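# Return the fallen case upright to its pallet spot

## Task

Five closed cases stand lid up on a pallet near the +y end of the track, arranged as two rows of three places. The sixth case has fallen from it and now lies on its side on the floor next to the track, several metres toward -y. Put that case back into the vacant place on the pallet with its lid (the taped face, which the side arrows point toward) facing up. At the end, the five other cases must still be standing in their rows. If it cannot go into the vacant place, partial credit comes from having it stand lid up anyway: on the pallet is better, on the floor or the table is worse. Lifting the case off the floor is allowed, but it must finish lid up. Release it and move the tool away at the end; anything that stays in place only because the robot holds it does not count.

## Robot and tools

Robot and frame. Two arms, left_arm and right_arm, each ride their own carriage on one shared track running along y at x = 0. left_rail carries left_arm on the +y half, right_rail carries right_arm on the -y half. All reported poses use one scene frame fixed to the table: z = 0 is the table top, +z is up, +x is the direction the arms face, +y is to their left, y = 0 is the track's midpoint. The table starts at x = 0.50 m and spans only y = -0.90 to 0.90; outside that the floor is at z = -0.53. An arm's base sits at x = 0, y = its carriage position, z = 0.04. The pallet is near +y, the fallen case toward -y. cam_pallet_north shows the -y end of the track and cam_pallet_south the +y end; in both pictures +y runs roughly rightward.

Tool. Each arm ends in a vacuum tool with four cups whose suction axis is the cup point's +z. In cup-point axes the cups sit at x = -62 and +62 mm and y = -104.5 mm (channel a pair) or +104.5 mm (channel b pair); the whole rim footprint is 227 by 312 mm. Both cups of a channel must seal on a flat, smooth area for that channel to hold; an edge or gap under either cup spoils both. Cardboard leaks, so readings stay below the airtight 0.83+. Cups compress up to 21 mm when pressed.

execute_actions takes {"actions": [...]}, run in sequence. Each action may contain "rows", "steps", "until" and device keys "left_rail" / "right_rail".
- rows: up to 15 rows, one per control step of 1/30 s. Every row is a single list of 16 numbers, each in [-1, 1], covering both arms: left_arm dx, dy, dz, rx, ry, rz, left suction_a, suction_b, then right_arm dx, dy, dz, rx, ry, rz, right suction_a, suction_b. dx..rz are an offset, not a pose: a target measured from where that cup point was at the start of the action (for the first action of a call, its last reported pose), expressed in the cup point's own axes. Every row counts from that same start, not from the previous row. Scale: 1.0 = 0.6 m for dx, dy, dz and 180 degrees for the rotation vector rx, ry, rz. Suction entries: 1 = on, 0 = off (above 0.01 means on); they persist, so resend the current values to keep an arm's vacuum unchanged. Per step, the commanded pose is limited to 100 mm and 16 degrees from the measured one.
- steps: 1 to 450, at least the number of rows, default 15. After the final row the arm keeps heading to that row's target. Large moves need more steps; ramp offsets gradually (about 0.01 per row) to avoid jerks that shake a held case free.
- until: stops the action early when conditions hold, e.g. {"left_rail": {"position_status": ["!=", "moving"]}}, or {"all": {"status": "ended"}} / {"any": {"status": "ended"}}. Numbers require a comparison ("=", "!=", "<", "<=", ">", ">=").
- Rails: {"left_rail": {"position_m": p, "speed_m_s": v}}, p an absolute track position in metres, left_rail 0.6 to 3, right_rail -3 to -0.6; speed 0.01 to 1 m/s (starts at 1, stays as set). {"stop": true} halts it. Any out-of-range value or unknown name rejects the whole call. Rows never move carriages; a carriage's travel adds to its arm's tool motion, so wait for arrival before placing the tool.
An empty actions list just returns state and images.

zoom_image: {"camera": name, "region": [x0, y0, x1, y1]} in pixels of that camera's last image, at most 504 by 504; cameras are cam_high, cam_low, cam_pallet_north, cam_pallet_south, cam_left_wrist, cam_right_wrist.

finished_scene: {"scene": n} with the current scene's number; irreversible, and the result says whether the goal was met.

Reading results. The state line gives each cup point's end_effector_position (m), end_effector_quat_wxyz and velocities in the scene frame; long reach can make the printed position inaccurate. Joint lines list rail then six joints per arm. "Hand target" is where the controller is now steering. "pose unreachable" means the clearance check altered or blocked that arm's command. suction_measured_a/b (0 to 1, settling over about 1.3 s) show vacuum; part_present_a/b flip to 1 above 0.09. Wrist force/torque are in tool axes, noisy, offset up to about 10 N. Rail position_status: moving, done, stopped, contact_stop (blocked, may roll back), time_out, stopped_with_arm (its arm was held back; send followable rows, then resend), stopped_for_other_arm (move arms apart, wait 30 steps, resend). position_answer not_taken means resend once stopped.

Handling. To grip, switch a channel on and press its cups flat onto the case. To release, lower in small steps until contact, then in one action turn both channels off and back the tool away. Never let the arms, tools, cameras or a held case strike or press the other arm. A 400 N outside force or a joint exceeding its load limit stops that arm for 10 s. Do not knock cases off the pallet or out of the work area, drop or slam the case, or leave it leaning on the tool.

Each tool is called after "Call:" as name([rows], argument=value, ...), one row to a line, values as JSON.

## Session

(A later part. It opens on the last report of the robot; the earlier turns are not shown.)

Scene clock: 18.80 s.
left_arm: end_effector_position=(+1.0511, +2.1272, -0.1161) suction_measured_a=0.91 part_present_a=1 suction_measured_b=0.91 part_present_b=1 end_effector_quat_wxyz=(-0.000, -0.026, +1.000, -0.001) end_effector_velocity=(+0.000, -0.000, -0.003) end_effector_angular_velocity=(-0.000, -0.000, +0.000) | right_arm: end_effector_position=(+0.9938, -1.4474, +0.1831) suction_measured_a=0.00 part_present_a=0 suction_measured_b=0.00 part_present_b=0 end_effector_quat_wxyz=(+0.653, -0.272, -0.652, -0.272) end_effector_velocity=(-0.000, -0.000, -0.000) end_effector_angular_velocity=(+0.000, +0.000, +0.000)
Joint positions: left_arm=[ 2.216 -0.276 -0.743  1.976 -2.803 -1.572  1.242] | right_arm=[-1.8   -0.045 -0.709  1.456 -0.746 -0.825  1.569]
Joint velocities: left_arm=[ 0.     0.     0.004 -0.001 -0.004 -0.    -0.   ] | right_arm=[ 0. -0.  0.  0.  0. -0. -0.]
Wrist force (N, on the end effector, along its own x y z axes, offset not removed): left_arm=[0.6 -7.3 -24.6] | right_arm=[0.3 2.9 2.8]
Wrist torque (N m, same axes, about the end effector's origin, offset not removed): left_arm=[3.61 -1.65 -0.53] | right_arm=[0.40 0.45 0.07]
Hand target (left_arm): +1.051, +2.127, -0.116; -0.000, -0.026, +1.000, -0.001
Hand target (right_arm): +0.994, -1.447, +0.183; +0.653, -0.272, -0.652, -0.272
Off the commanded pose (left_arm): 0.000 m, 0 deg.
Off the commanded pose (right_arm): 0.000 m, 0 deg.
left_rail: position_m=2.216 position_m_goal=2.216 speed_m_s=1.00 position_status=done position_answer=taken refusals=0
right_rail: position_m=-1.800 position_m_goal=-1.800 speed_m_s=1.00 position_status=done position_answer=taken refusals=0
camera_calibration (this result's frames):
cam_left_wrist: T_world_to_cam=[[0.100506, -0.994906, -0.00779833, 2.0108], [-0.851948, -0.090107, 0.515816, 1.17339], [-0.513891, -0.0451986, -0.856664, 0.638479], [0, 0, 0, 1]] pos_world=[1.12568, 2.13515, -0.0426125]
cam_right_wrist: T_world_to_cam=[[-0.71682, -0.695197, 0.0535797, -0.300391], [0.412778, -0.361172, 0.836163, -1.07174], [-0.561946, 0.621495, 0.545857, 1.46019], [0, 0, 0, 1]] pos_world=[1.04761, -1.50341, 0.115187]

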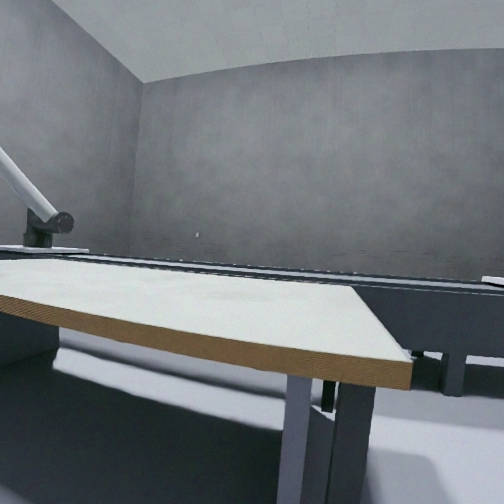

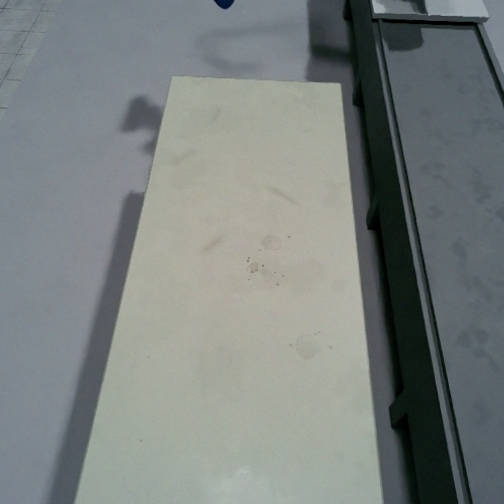

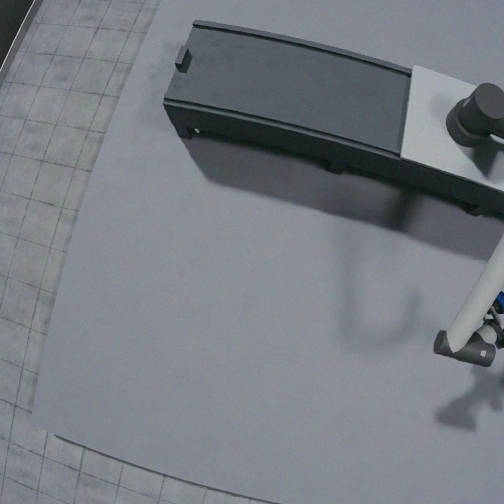

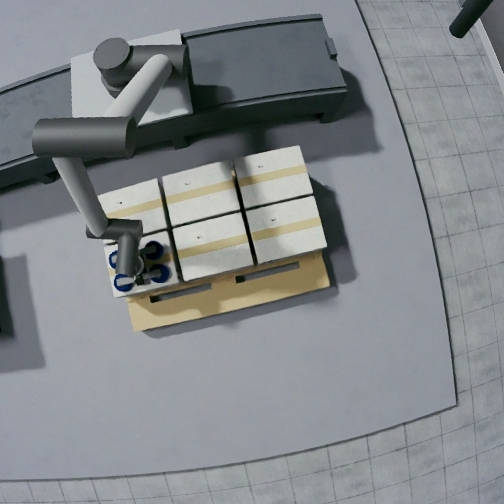

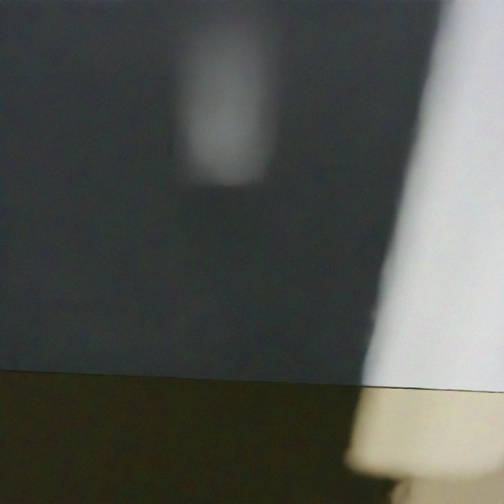

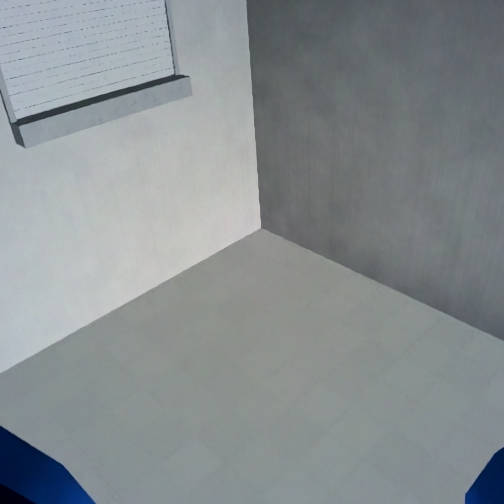

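Call:
execute_actions([
  {"rows":[[0,0,0.006,0,0,0,1,1,0,0,0,0,0,0,0,0]],"steps":8},
])

Scene clock: 19.10 s.
left_arm: end_effector_position=(+1.0515, +2.1272, -0.1187) suction_measured_a=0.91 part_present_a=1 suction_measured_b=0.91 part_present_b=1 end_effector_quat_wxyz=(+0.000, -0.026, +1.000, -0.001) end_effector_velocity=(+0.001, -0.000, -0.003) end_effector_angular_velocity=(+0.000, -0.002, +0.000) | right_arm: end_effector_position=(+0.9938, -1.4474, +0.1831) suction_measured_a=0.00 part_present_a=0 suction_measured_b=0.00 part_present_b=0 end_effector_quat_wxyz=(+0.653, -0.272, -0.652, -0.272) end_effector_velocity=(-0.000, +0.000, +0.000) end_effector_angular_velocity=(+0.000, -0.000, +0.000)
Joint positions: left_arm=[ 2.216 -0.276 -0.74   1.975 -2.807 -1.572  1.242] | right_arm=[-1.8   -0.045 -0.709  1.456 -0.746 -0.825  1.569]
Joint velocities: left_arm=[ 0.    -0.     0.004 -0.001 -0.005  0.001 -0.   ] | right_arm=[ 0.  0. -0.  0.  0.  0. -0.]
Wrist force (N, on the end effector, along its own x y z axes, offset not removed): left_arm=[63.4 -21.0 -200.0] | right_arm=[0.4 2.2 -1.7]
Wrist torque (N m, same axes, about the end effector's origin, offset not removed): left_arm=[-19.26 -5.81 -6.76] | right_arm=[0.24 0.30 0.06]
Hand target (left_arm): +1.051, +2.127, -0.120; -0.000, -0.026, +1.000, -0.001
Hand target (right_arm): +0.994, -1.447, +0.183; +0.653, -0.272, -0.652, -0.272
Off the commanded pose (left_arm): 0.001 m, 0 deg.
Off the commanded pose (right_arm): 0.000 m, 0 deg.
left_rail: position_m=2.216 position_m_goal=2.216 speed_m_s=1.00 position_status=done position_answer=taken refusals=0
right_rail: position_m=-1.800 position_m_goal=-1.800 speed_m_s=1.00 position_status=done position_answer=taken refusals=0
camera_calibration (this result's frames):
cam_left_wrist: T_world_to_cam=[[0.100662, -0.99489, -0.00780938, 2.01053], [-0.852367, -0.0902852, 0.515091, 1.17578], [-0.513164, -0.0451938, -0.8571, 0.635622], [0, 0, 0, 1]] pos_world=[1.12599, 2.13514, -0.0451396]
cam_right_wrist: T_world_to_cam=[[-0.71682, -0.695197, 0.0535797, -0.300391], [0.412778, -0.361172, 0.836163, -1.07174], [-0.561946, 0.621495, 0.545857, 1.46019], [0, 0, 0, 1]] pos_world=[1.04761, -1.50341, 0.115187]

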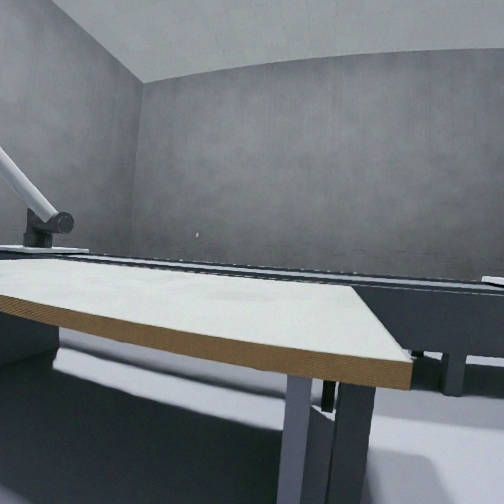

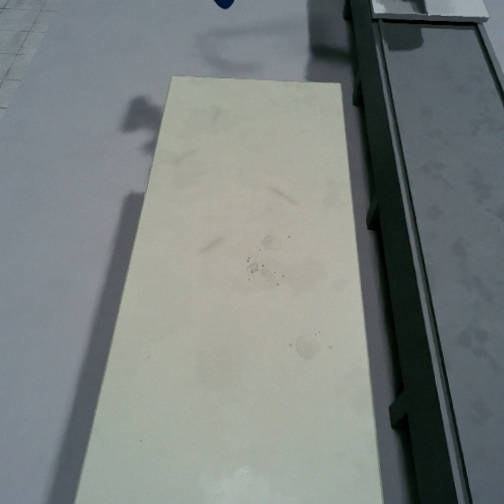

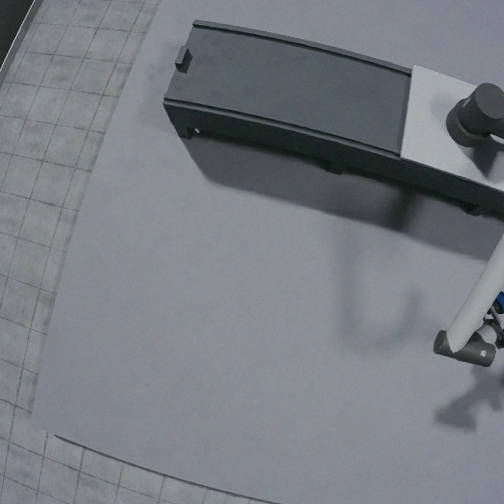

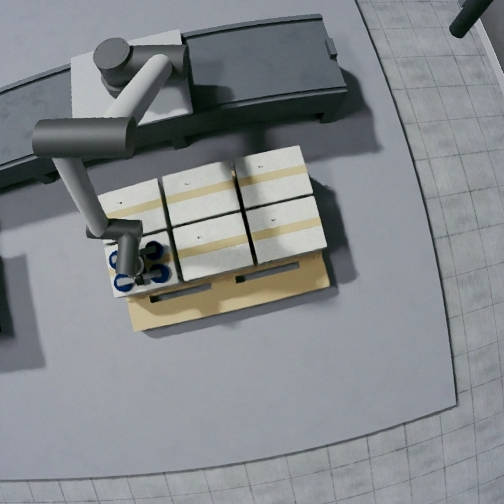

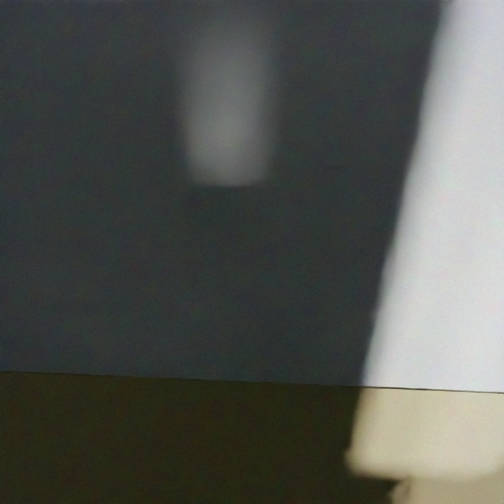

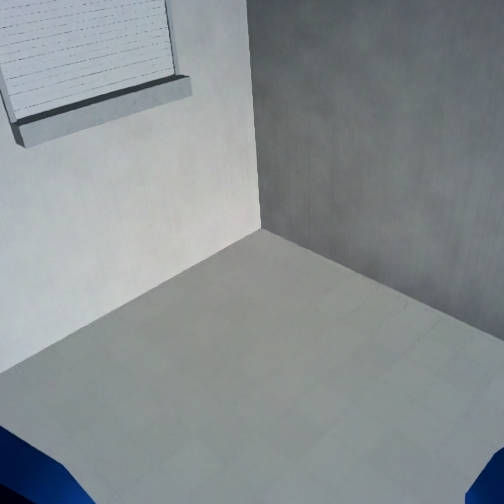

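Call:
execute_actions([
  {"rows":[[0,0,-0.01,0,0,0,0,0,0,0,0,0,0,0,0,0],[0,0,-0.02,0,0,0,0,0,0,0,0,0,0,0,0,0],[0,0,-0.03,0,0,0,0,0,0,0,0,0,0,0,0,0],[0,0,-0.04,0,0,0,0,0,0,0,0,0,0,0,0,0],[0,0,-0.05,0,0,0,0,0,0,0,0,0,0,0,0,0],[0,0,-0.07,0,0,0,0,0,0,0,0,0,0,0,0,0],[0,0,-0.1,0,0,0,0,0,0,0,0,0,0,0,0,0],[0,0,-0.15,0,0,0,0,0,0,0,0,0,0,0,0,0],[0,0,-0.5,0,0,0,0,0,0,0,0,0,0,0,0,0]],"steps":34},
])

Scene clock: 29.30 s.
left_arm: end_effector_position=(+1.0564, +2.1258, -0.1063) suction_measured_a=0.00 part_present_a=0 suction_measured_b=0.00 part_present_b=0 end_effector_quat_wxyz=(+0.008, -0.026, +1.000, -0.003) end_effector_velocity=(+0.000, +0.000, -0.000) end_effector_angular_velocity=(+0.000, +0.000, -0.000) | right_arm: end_effector_position=(+0.9938, -1.4474, +0.1831) suction_measured_a=0.00 part_present_a=0 suction_measured_b=0.00 part_present_b=0 end_effector_quat_wxyz=(+0.653, -0.272, -0.652, -0.272) end_effector_velocity=(-0.000, +0.000, -0.000) end_effector_angular_velocity=(+0.000, +0.000, +0.000)
Joint positions: left_arm=[ 2.216 -0.276 -0.751  1.976 -2.812 -1.572  1.242] | right_arm=[-1.8   -0.045 -0.709  1.456 -0.746 -0.825  1.569]
Joint velocities: left_arm=[ 0. -0.  0. -0.  0.  0.  0.] | right_arm=[ 0.  0.  0. -0.  0. -0. -0.]
Wrist force (N, on the end effector, along its own x y z axes, offset not removed): left_arm=[91.2 13.3 -165.5] | right_arm=[0.9 1.7 2.2]
Wrist torque (N m, same axes, about the end effector's origin, offset not removed): left_arm=[-1.46 -2.38 -1.39] | right_arm=[0.32 0.38 0.17]
Hand target (left_arm): +1.056, +2.126, -0.107; +0.007, -0.026, +1.000, -0.003
Hand target (right_arm): +0.994, -1.447, +0.183; +0.653, -0.272, -0.652, -0.272
Off the commanded pose (left_arm): 0.288 m, 1 deg.
Off the commanded pose (right_arm): 0.000 m, 0 deg.
FORCE FAULT: contact force on the left arm reached its limit, and that arm stopped for 10 seconds. The contact can be on any part of that arm, not only on its tool. That arm's remaining commands of this call were not run. That arm holds still and accepts commands again. Move the arm away from the contact; if what it grips holds it there, let go first. Pushing or pulling that hard again can fault the arm again.
left_rail: position_m=2.216 position_m_goal=2.216 speed_m_s=1.00 position_status=done position_answer=taken refusals=0
right_rail: position_m=-1.800 position_m_goal=-1.800 speed_m_s=1.00 position_status=done position_answer=taken refusals=0
camera_calibration (this result's frames):
cam_left_wrist: T_world_to_cam=[[0.100741, -0.994911, -0.00203333, 2.00931], [-0.860065, -0.0881137, 0.502518, 1.17563], [-0.500139, -0.0488752, -0.864564, 0.641956], [0, 0, 0, 1]] pos_world=[1.12977, 2.13405, -0.031678]
cam_right_wrist: T_world_to_cam=[[-0.71682, -0.695197, 0.0535797, -0.300391], [0.412778, -0.361172, 0.836163, -1.07174], [-0.561946, 0.621495, 0.545857, 1.46019], [0, 0, 0, 1]] pos_world=[1.04761, -1.50341, 0.115187]

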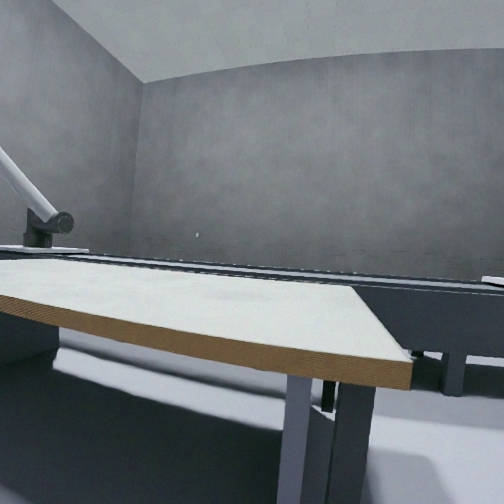

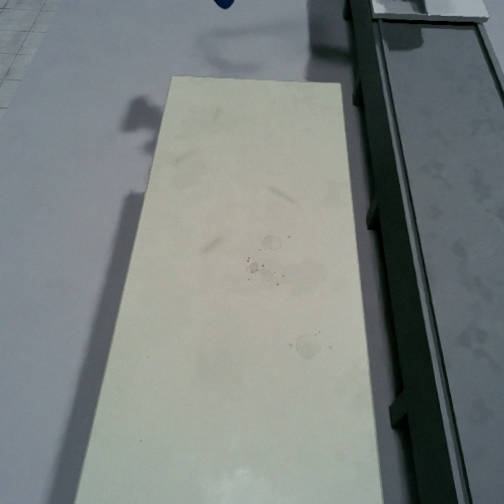

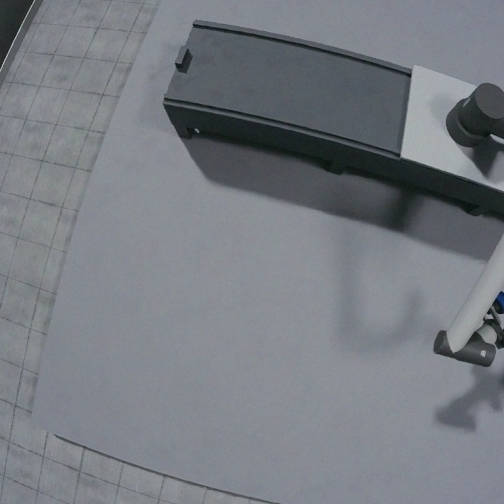

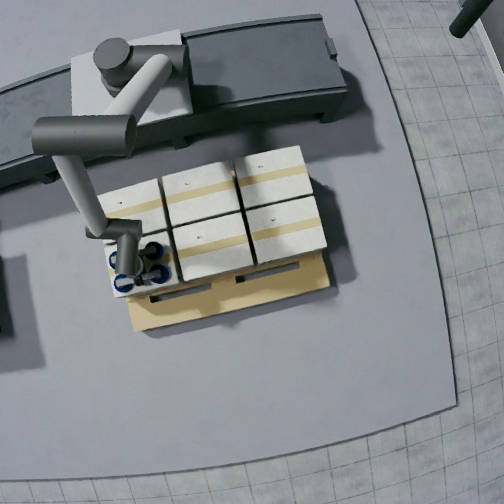

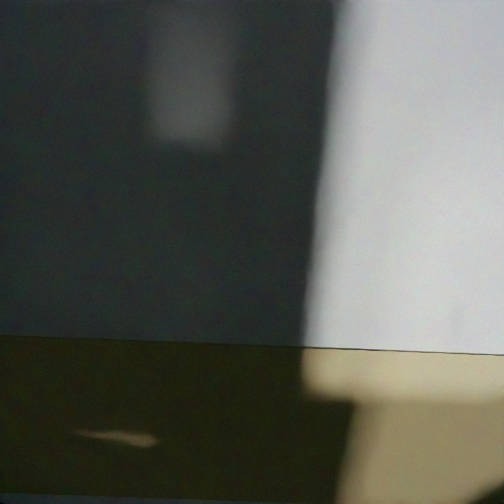

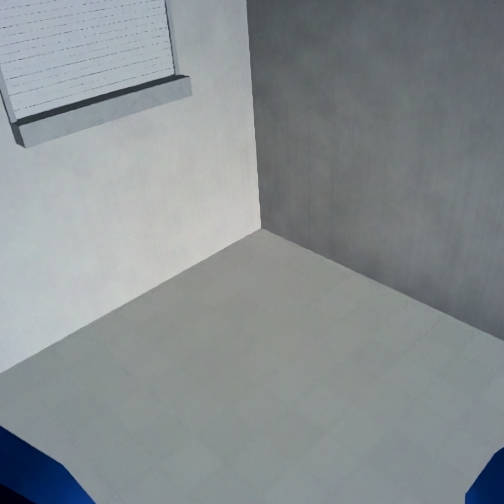

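The release caused a force fault because I was pressing too hard. Lifting clear now.

Call:
execute_actions([
  {"rows":[[0.003,0,-0.03,0,0,0,0,0,0,0,0,0,0,0,0,0],[0.005,0,-0.08,0,0,0,0,0,0,0,0,0,0,0,0,0],[0.005,0,-0.5,0,0,0,0,0,0,0,0,0,0,0,0,0]],"steps":28},
])

Call:
zoom_image(camera="cam_pallet_south", region=[80,160,260,340])

Scene clock: 30.30 s.
left_arm: end_effector_position=(+1.0491, +2.1278, +0.1912) suction_measured_a=0.00 part_present_a=0 suction_measured_b=0.00 part_present_b=0 end_effector_quat_wxyz=(+0.008, -0.026, +1.000, -0.003) end_effector_velocity=(-0.002, -0.001, +0.021) end_effector_angular_velocity=(+0.001, +0.005, -0.000) | right_arm: end_effector_position=(+0.9938, -1.4474, +0.1831) suction_measured_a=0.00 part_present_a=0 suction_measured_b=0.00 part_present_b=0 end_effector_quat_wxyz=(+0.653, -0.272, -0.652, -0.272) end_effector_velocity=(-0.000, -0.000, +0.000) end_effector_angular_velocity=(+0.000, -0.000, +0.000)
Joint positions: left_arm=[ 2.216 -0.276 -1.083  1.961 -2.466 -1.572  1.242] | right_arm=[-1.8   -0.045 -0.709  1.456 -0.746 -0.825  1.569]
Joint velocities: left_arm=[ 0.    -0.001 -0.021 -0.007  0.034  0.    -0.001] | right_arm=[ 0. -0. -0.  0.  0. -0. -0.]
Wrist force (N, on the end effector, along its own x y z axes, offset not removed): left_arm=[2.4 -9.4 -1.7] | right_arm=[0.0 -3.2 3.0]
Wrist torque (N m, same axes, about the end effector's origin, offset not removed): left_arm=[-1.01 -0.78 -0.37] | right_arm=[-0.46 0.43 0.23]
Hand target (left_arm): +1.049, +2.127, +0.194; +0.008, -0.026, +1.000, -0.003
Hand target (right_arm): +0.994, -1.447, +0.183; +0.653, -0.272, -0.652, -0.272
Off the commanded pose (left_arm): 0.002 m, 0 deg.
Off the commanded pose (right_arm): 0.000 m, 0 deg.
left_rail: position_m=2.216 position_m_goal=2.216 speed_m_s=1.00 position_status=done position_answer=taken refusals=0
right_rail: position_m=-1.800 position_m_goal=-1.800 speed_m_s=1.00 position_status=done position_answer=taken refusals=0
camera_calibration (this result's frames):
cam_left_wrist: T_world_to_cam=[[0.100784, -0.994906, -0.00190264, 2.01251], [-0.860305, -0.0881092, 0.502108, 1.02032], [-0.499718, -0.0489676, -0.864803, 0.895487], [0, 0, 0, 1]] pos_world=[1.12244, 2.13601, 0.265941]
cam_right_wrist: T_world_to_cam=[[-0.71682, -0.695197, 0.0535796, -0.300391], [0.412778, -0.361172, 0.836163, -1.07174], [-0.561946, 0.621495, 0.545857, 1.46019], [0, 0, 0, 1]] pos_world=[1.04761, -1.50341, 0.115187]

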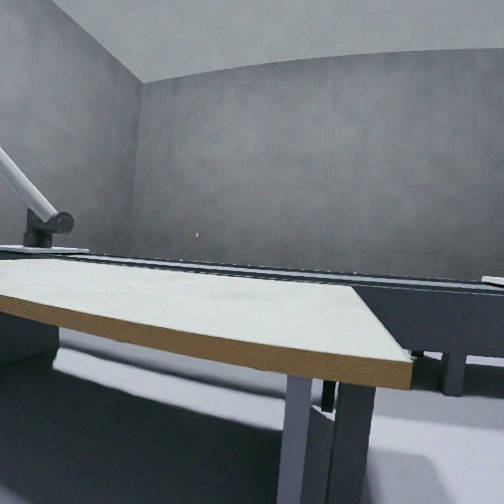

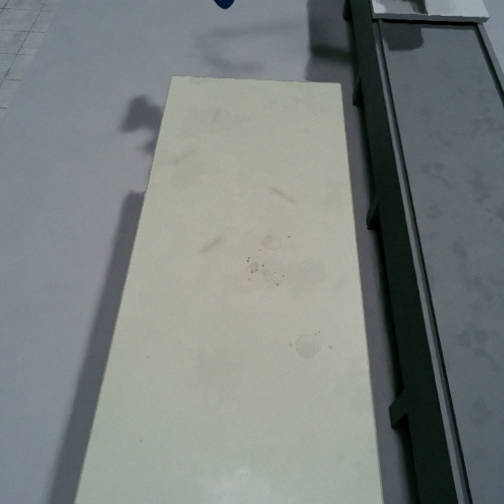

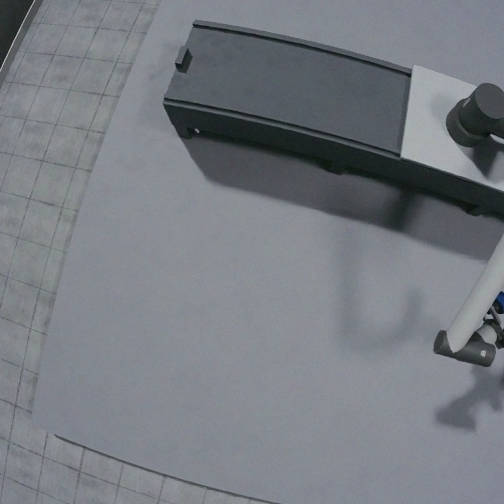

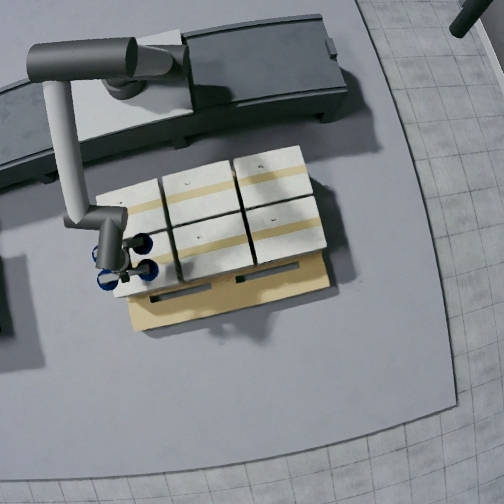

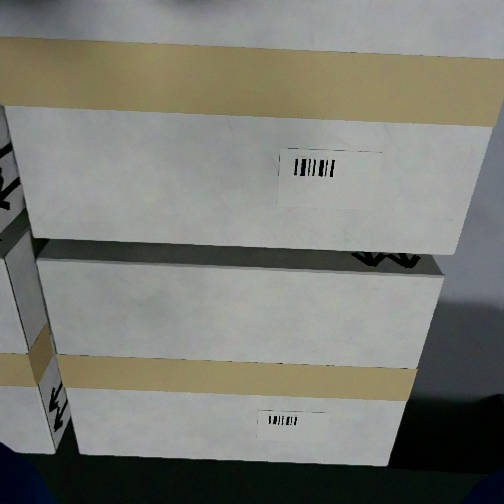

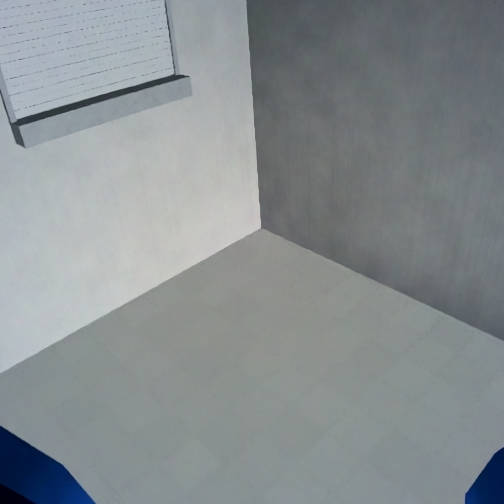

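Region (80, 160, 260, 340) of cam_pallet_south's 504x504 image, scaled by 2.800, with more detail than that image has.

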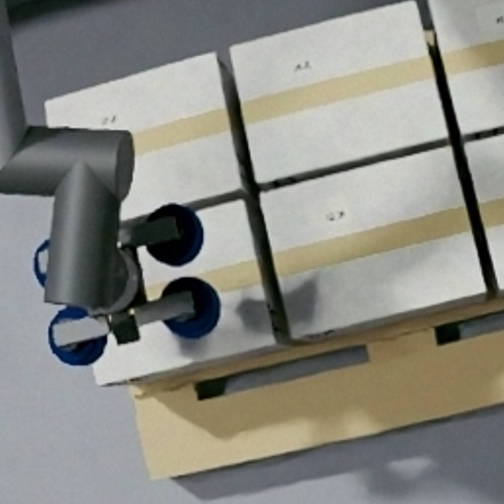

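Call:
finished_scene(scene=2)

The scene is finished: the task was done.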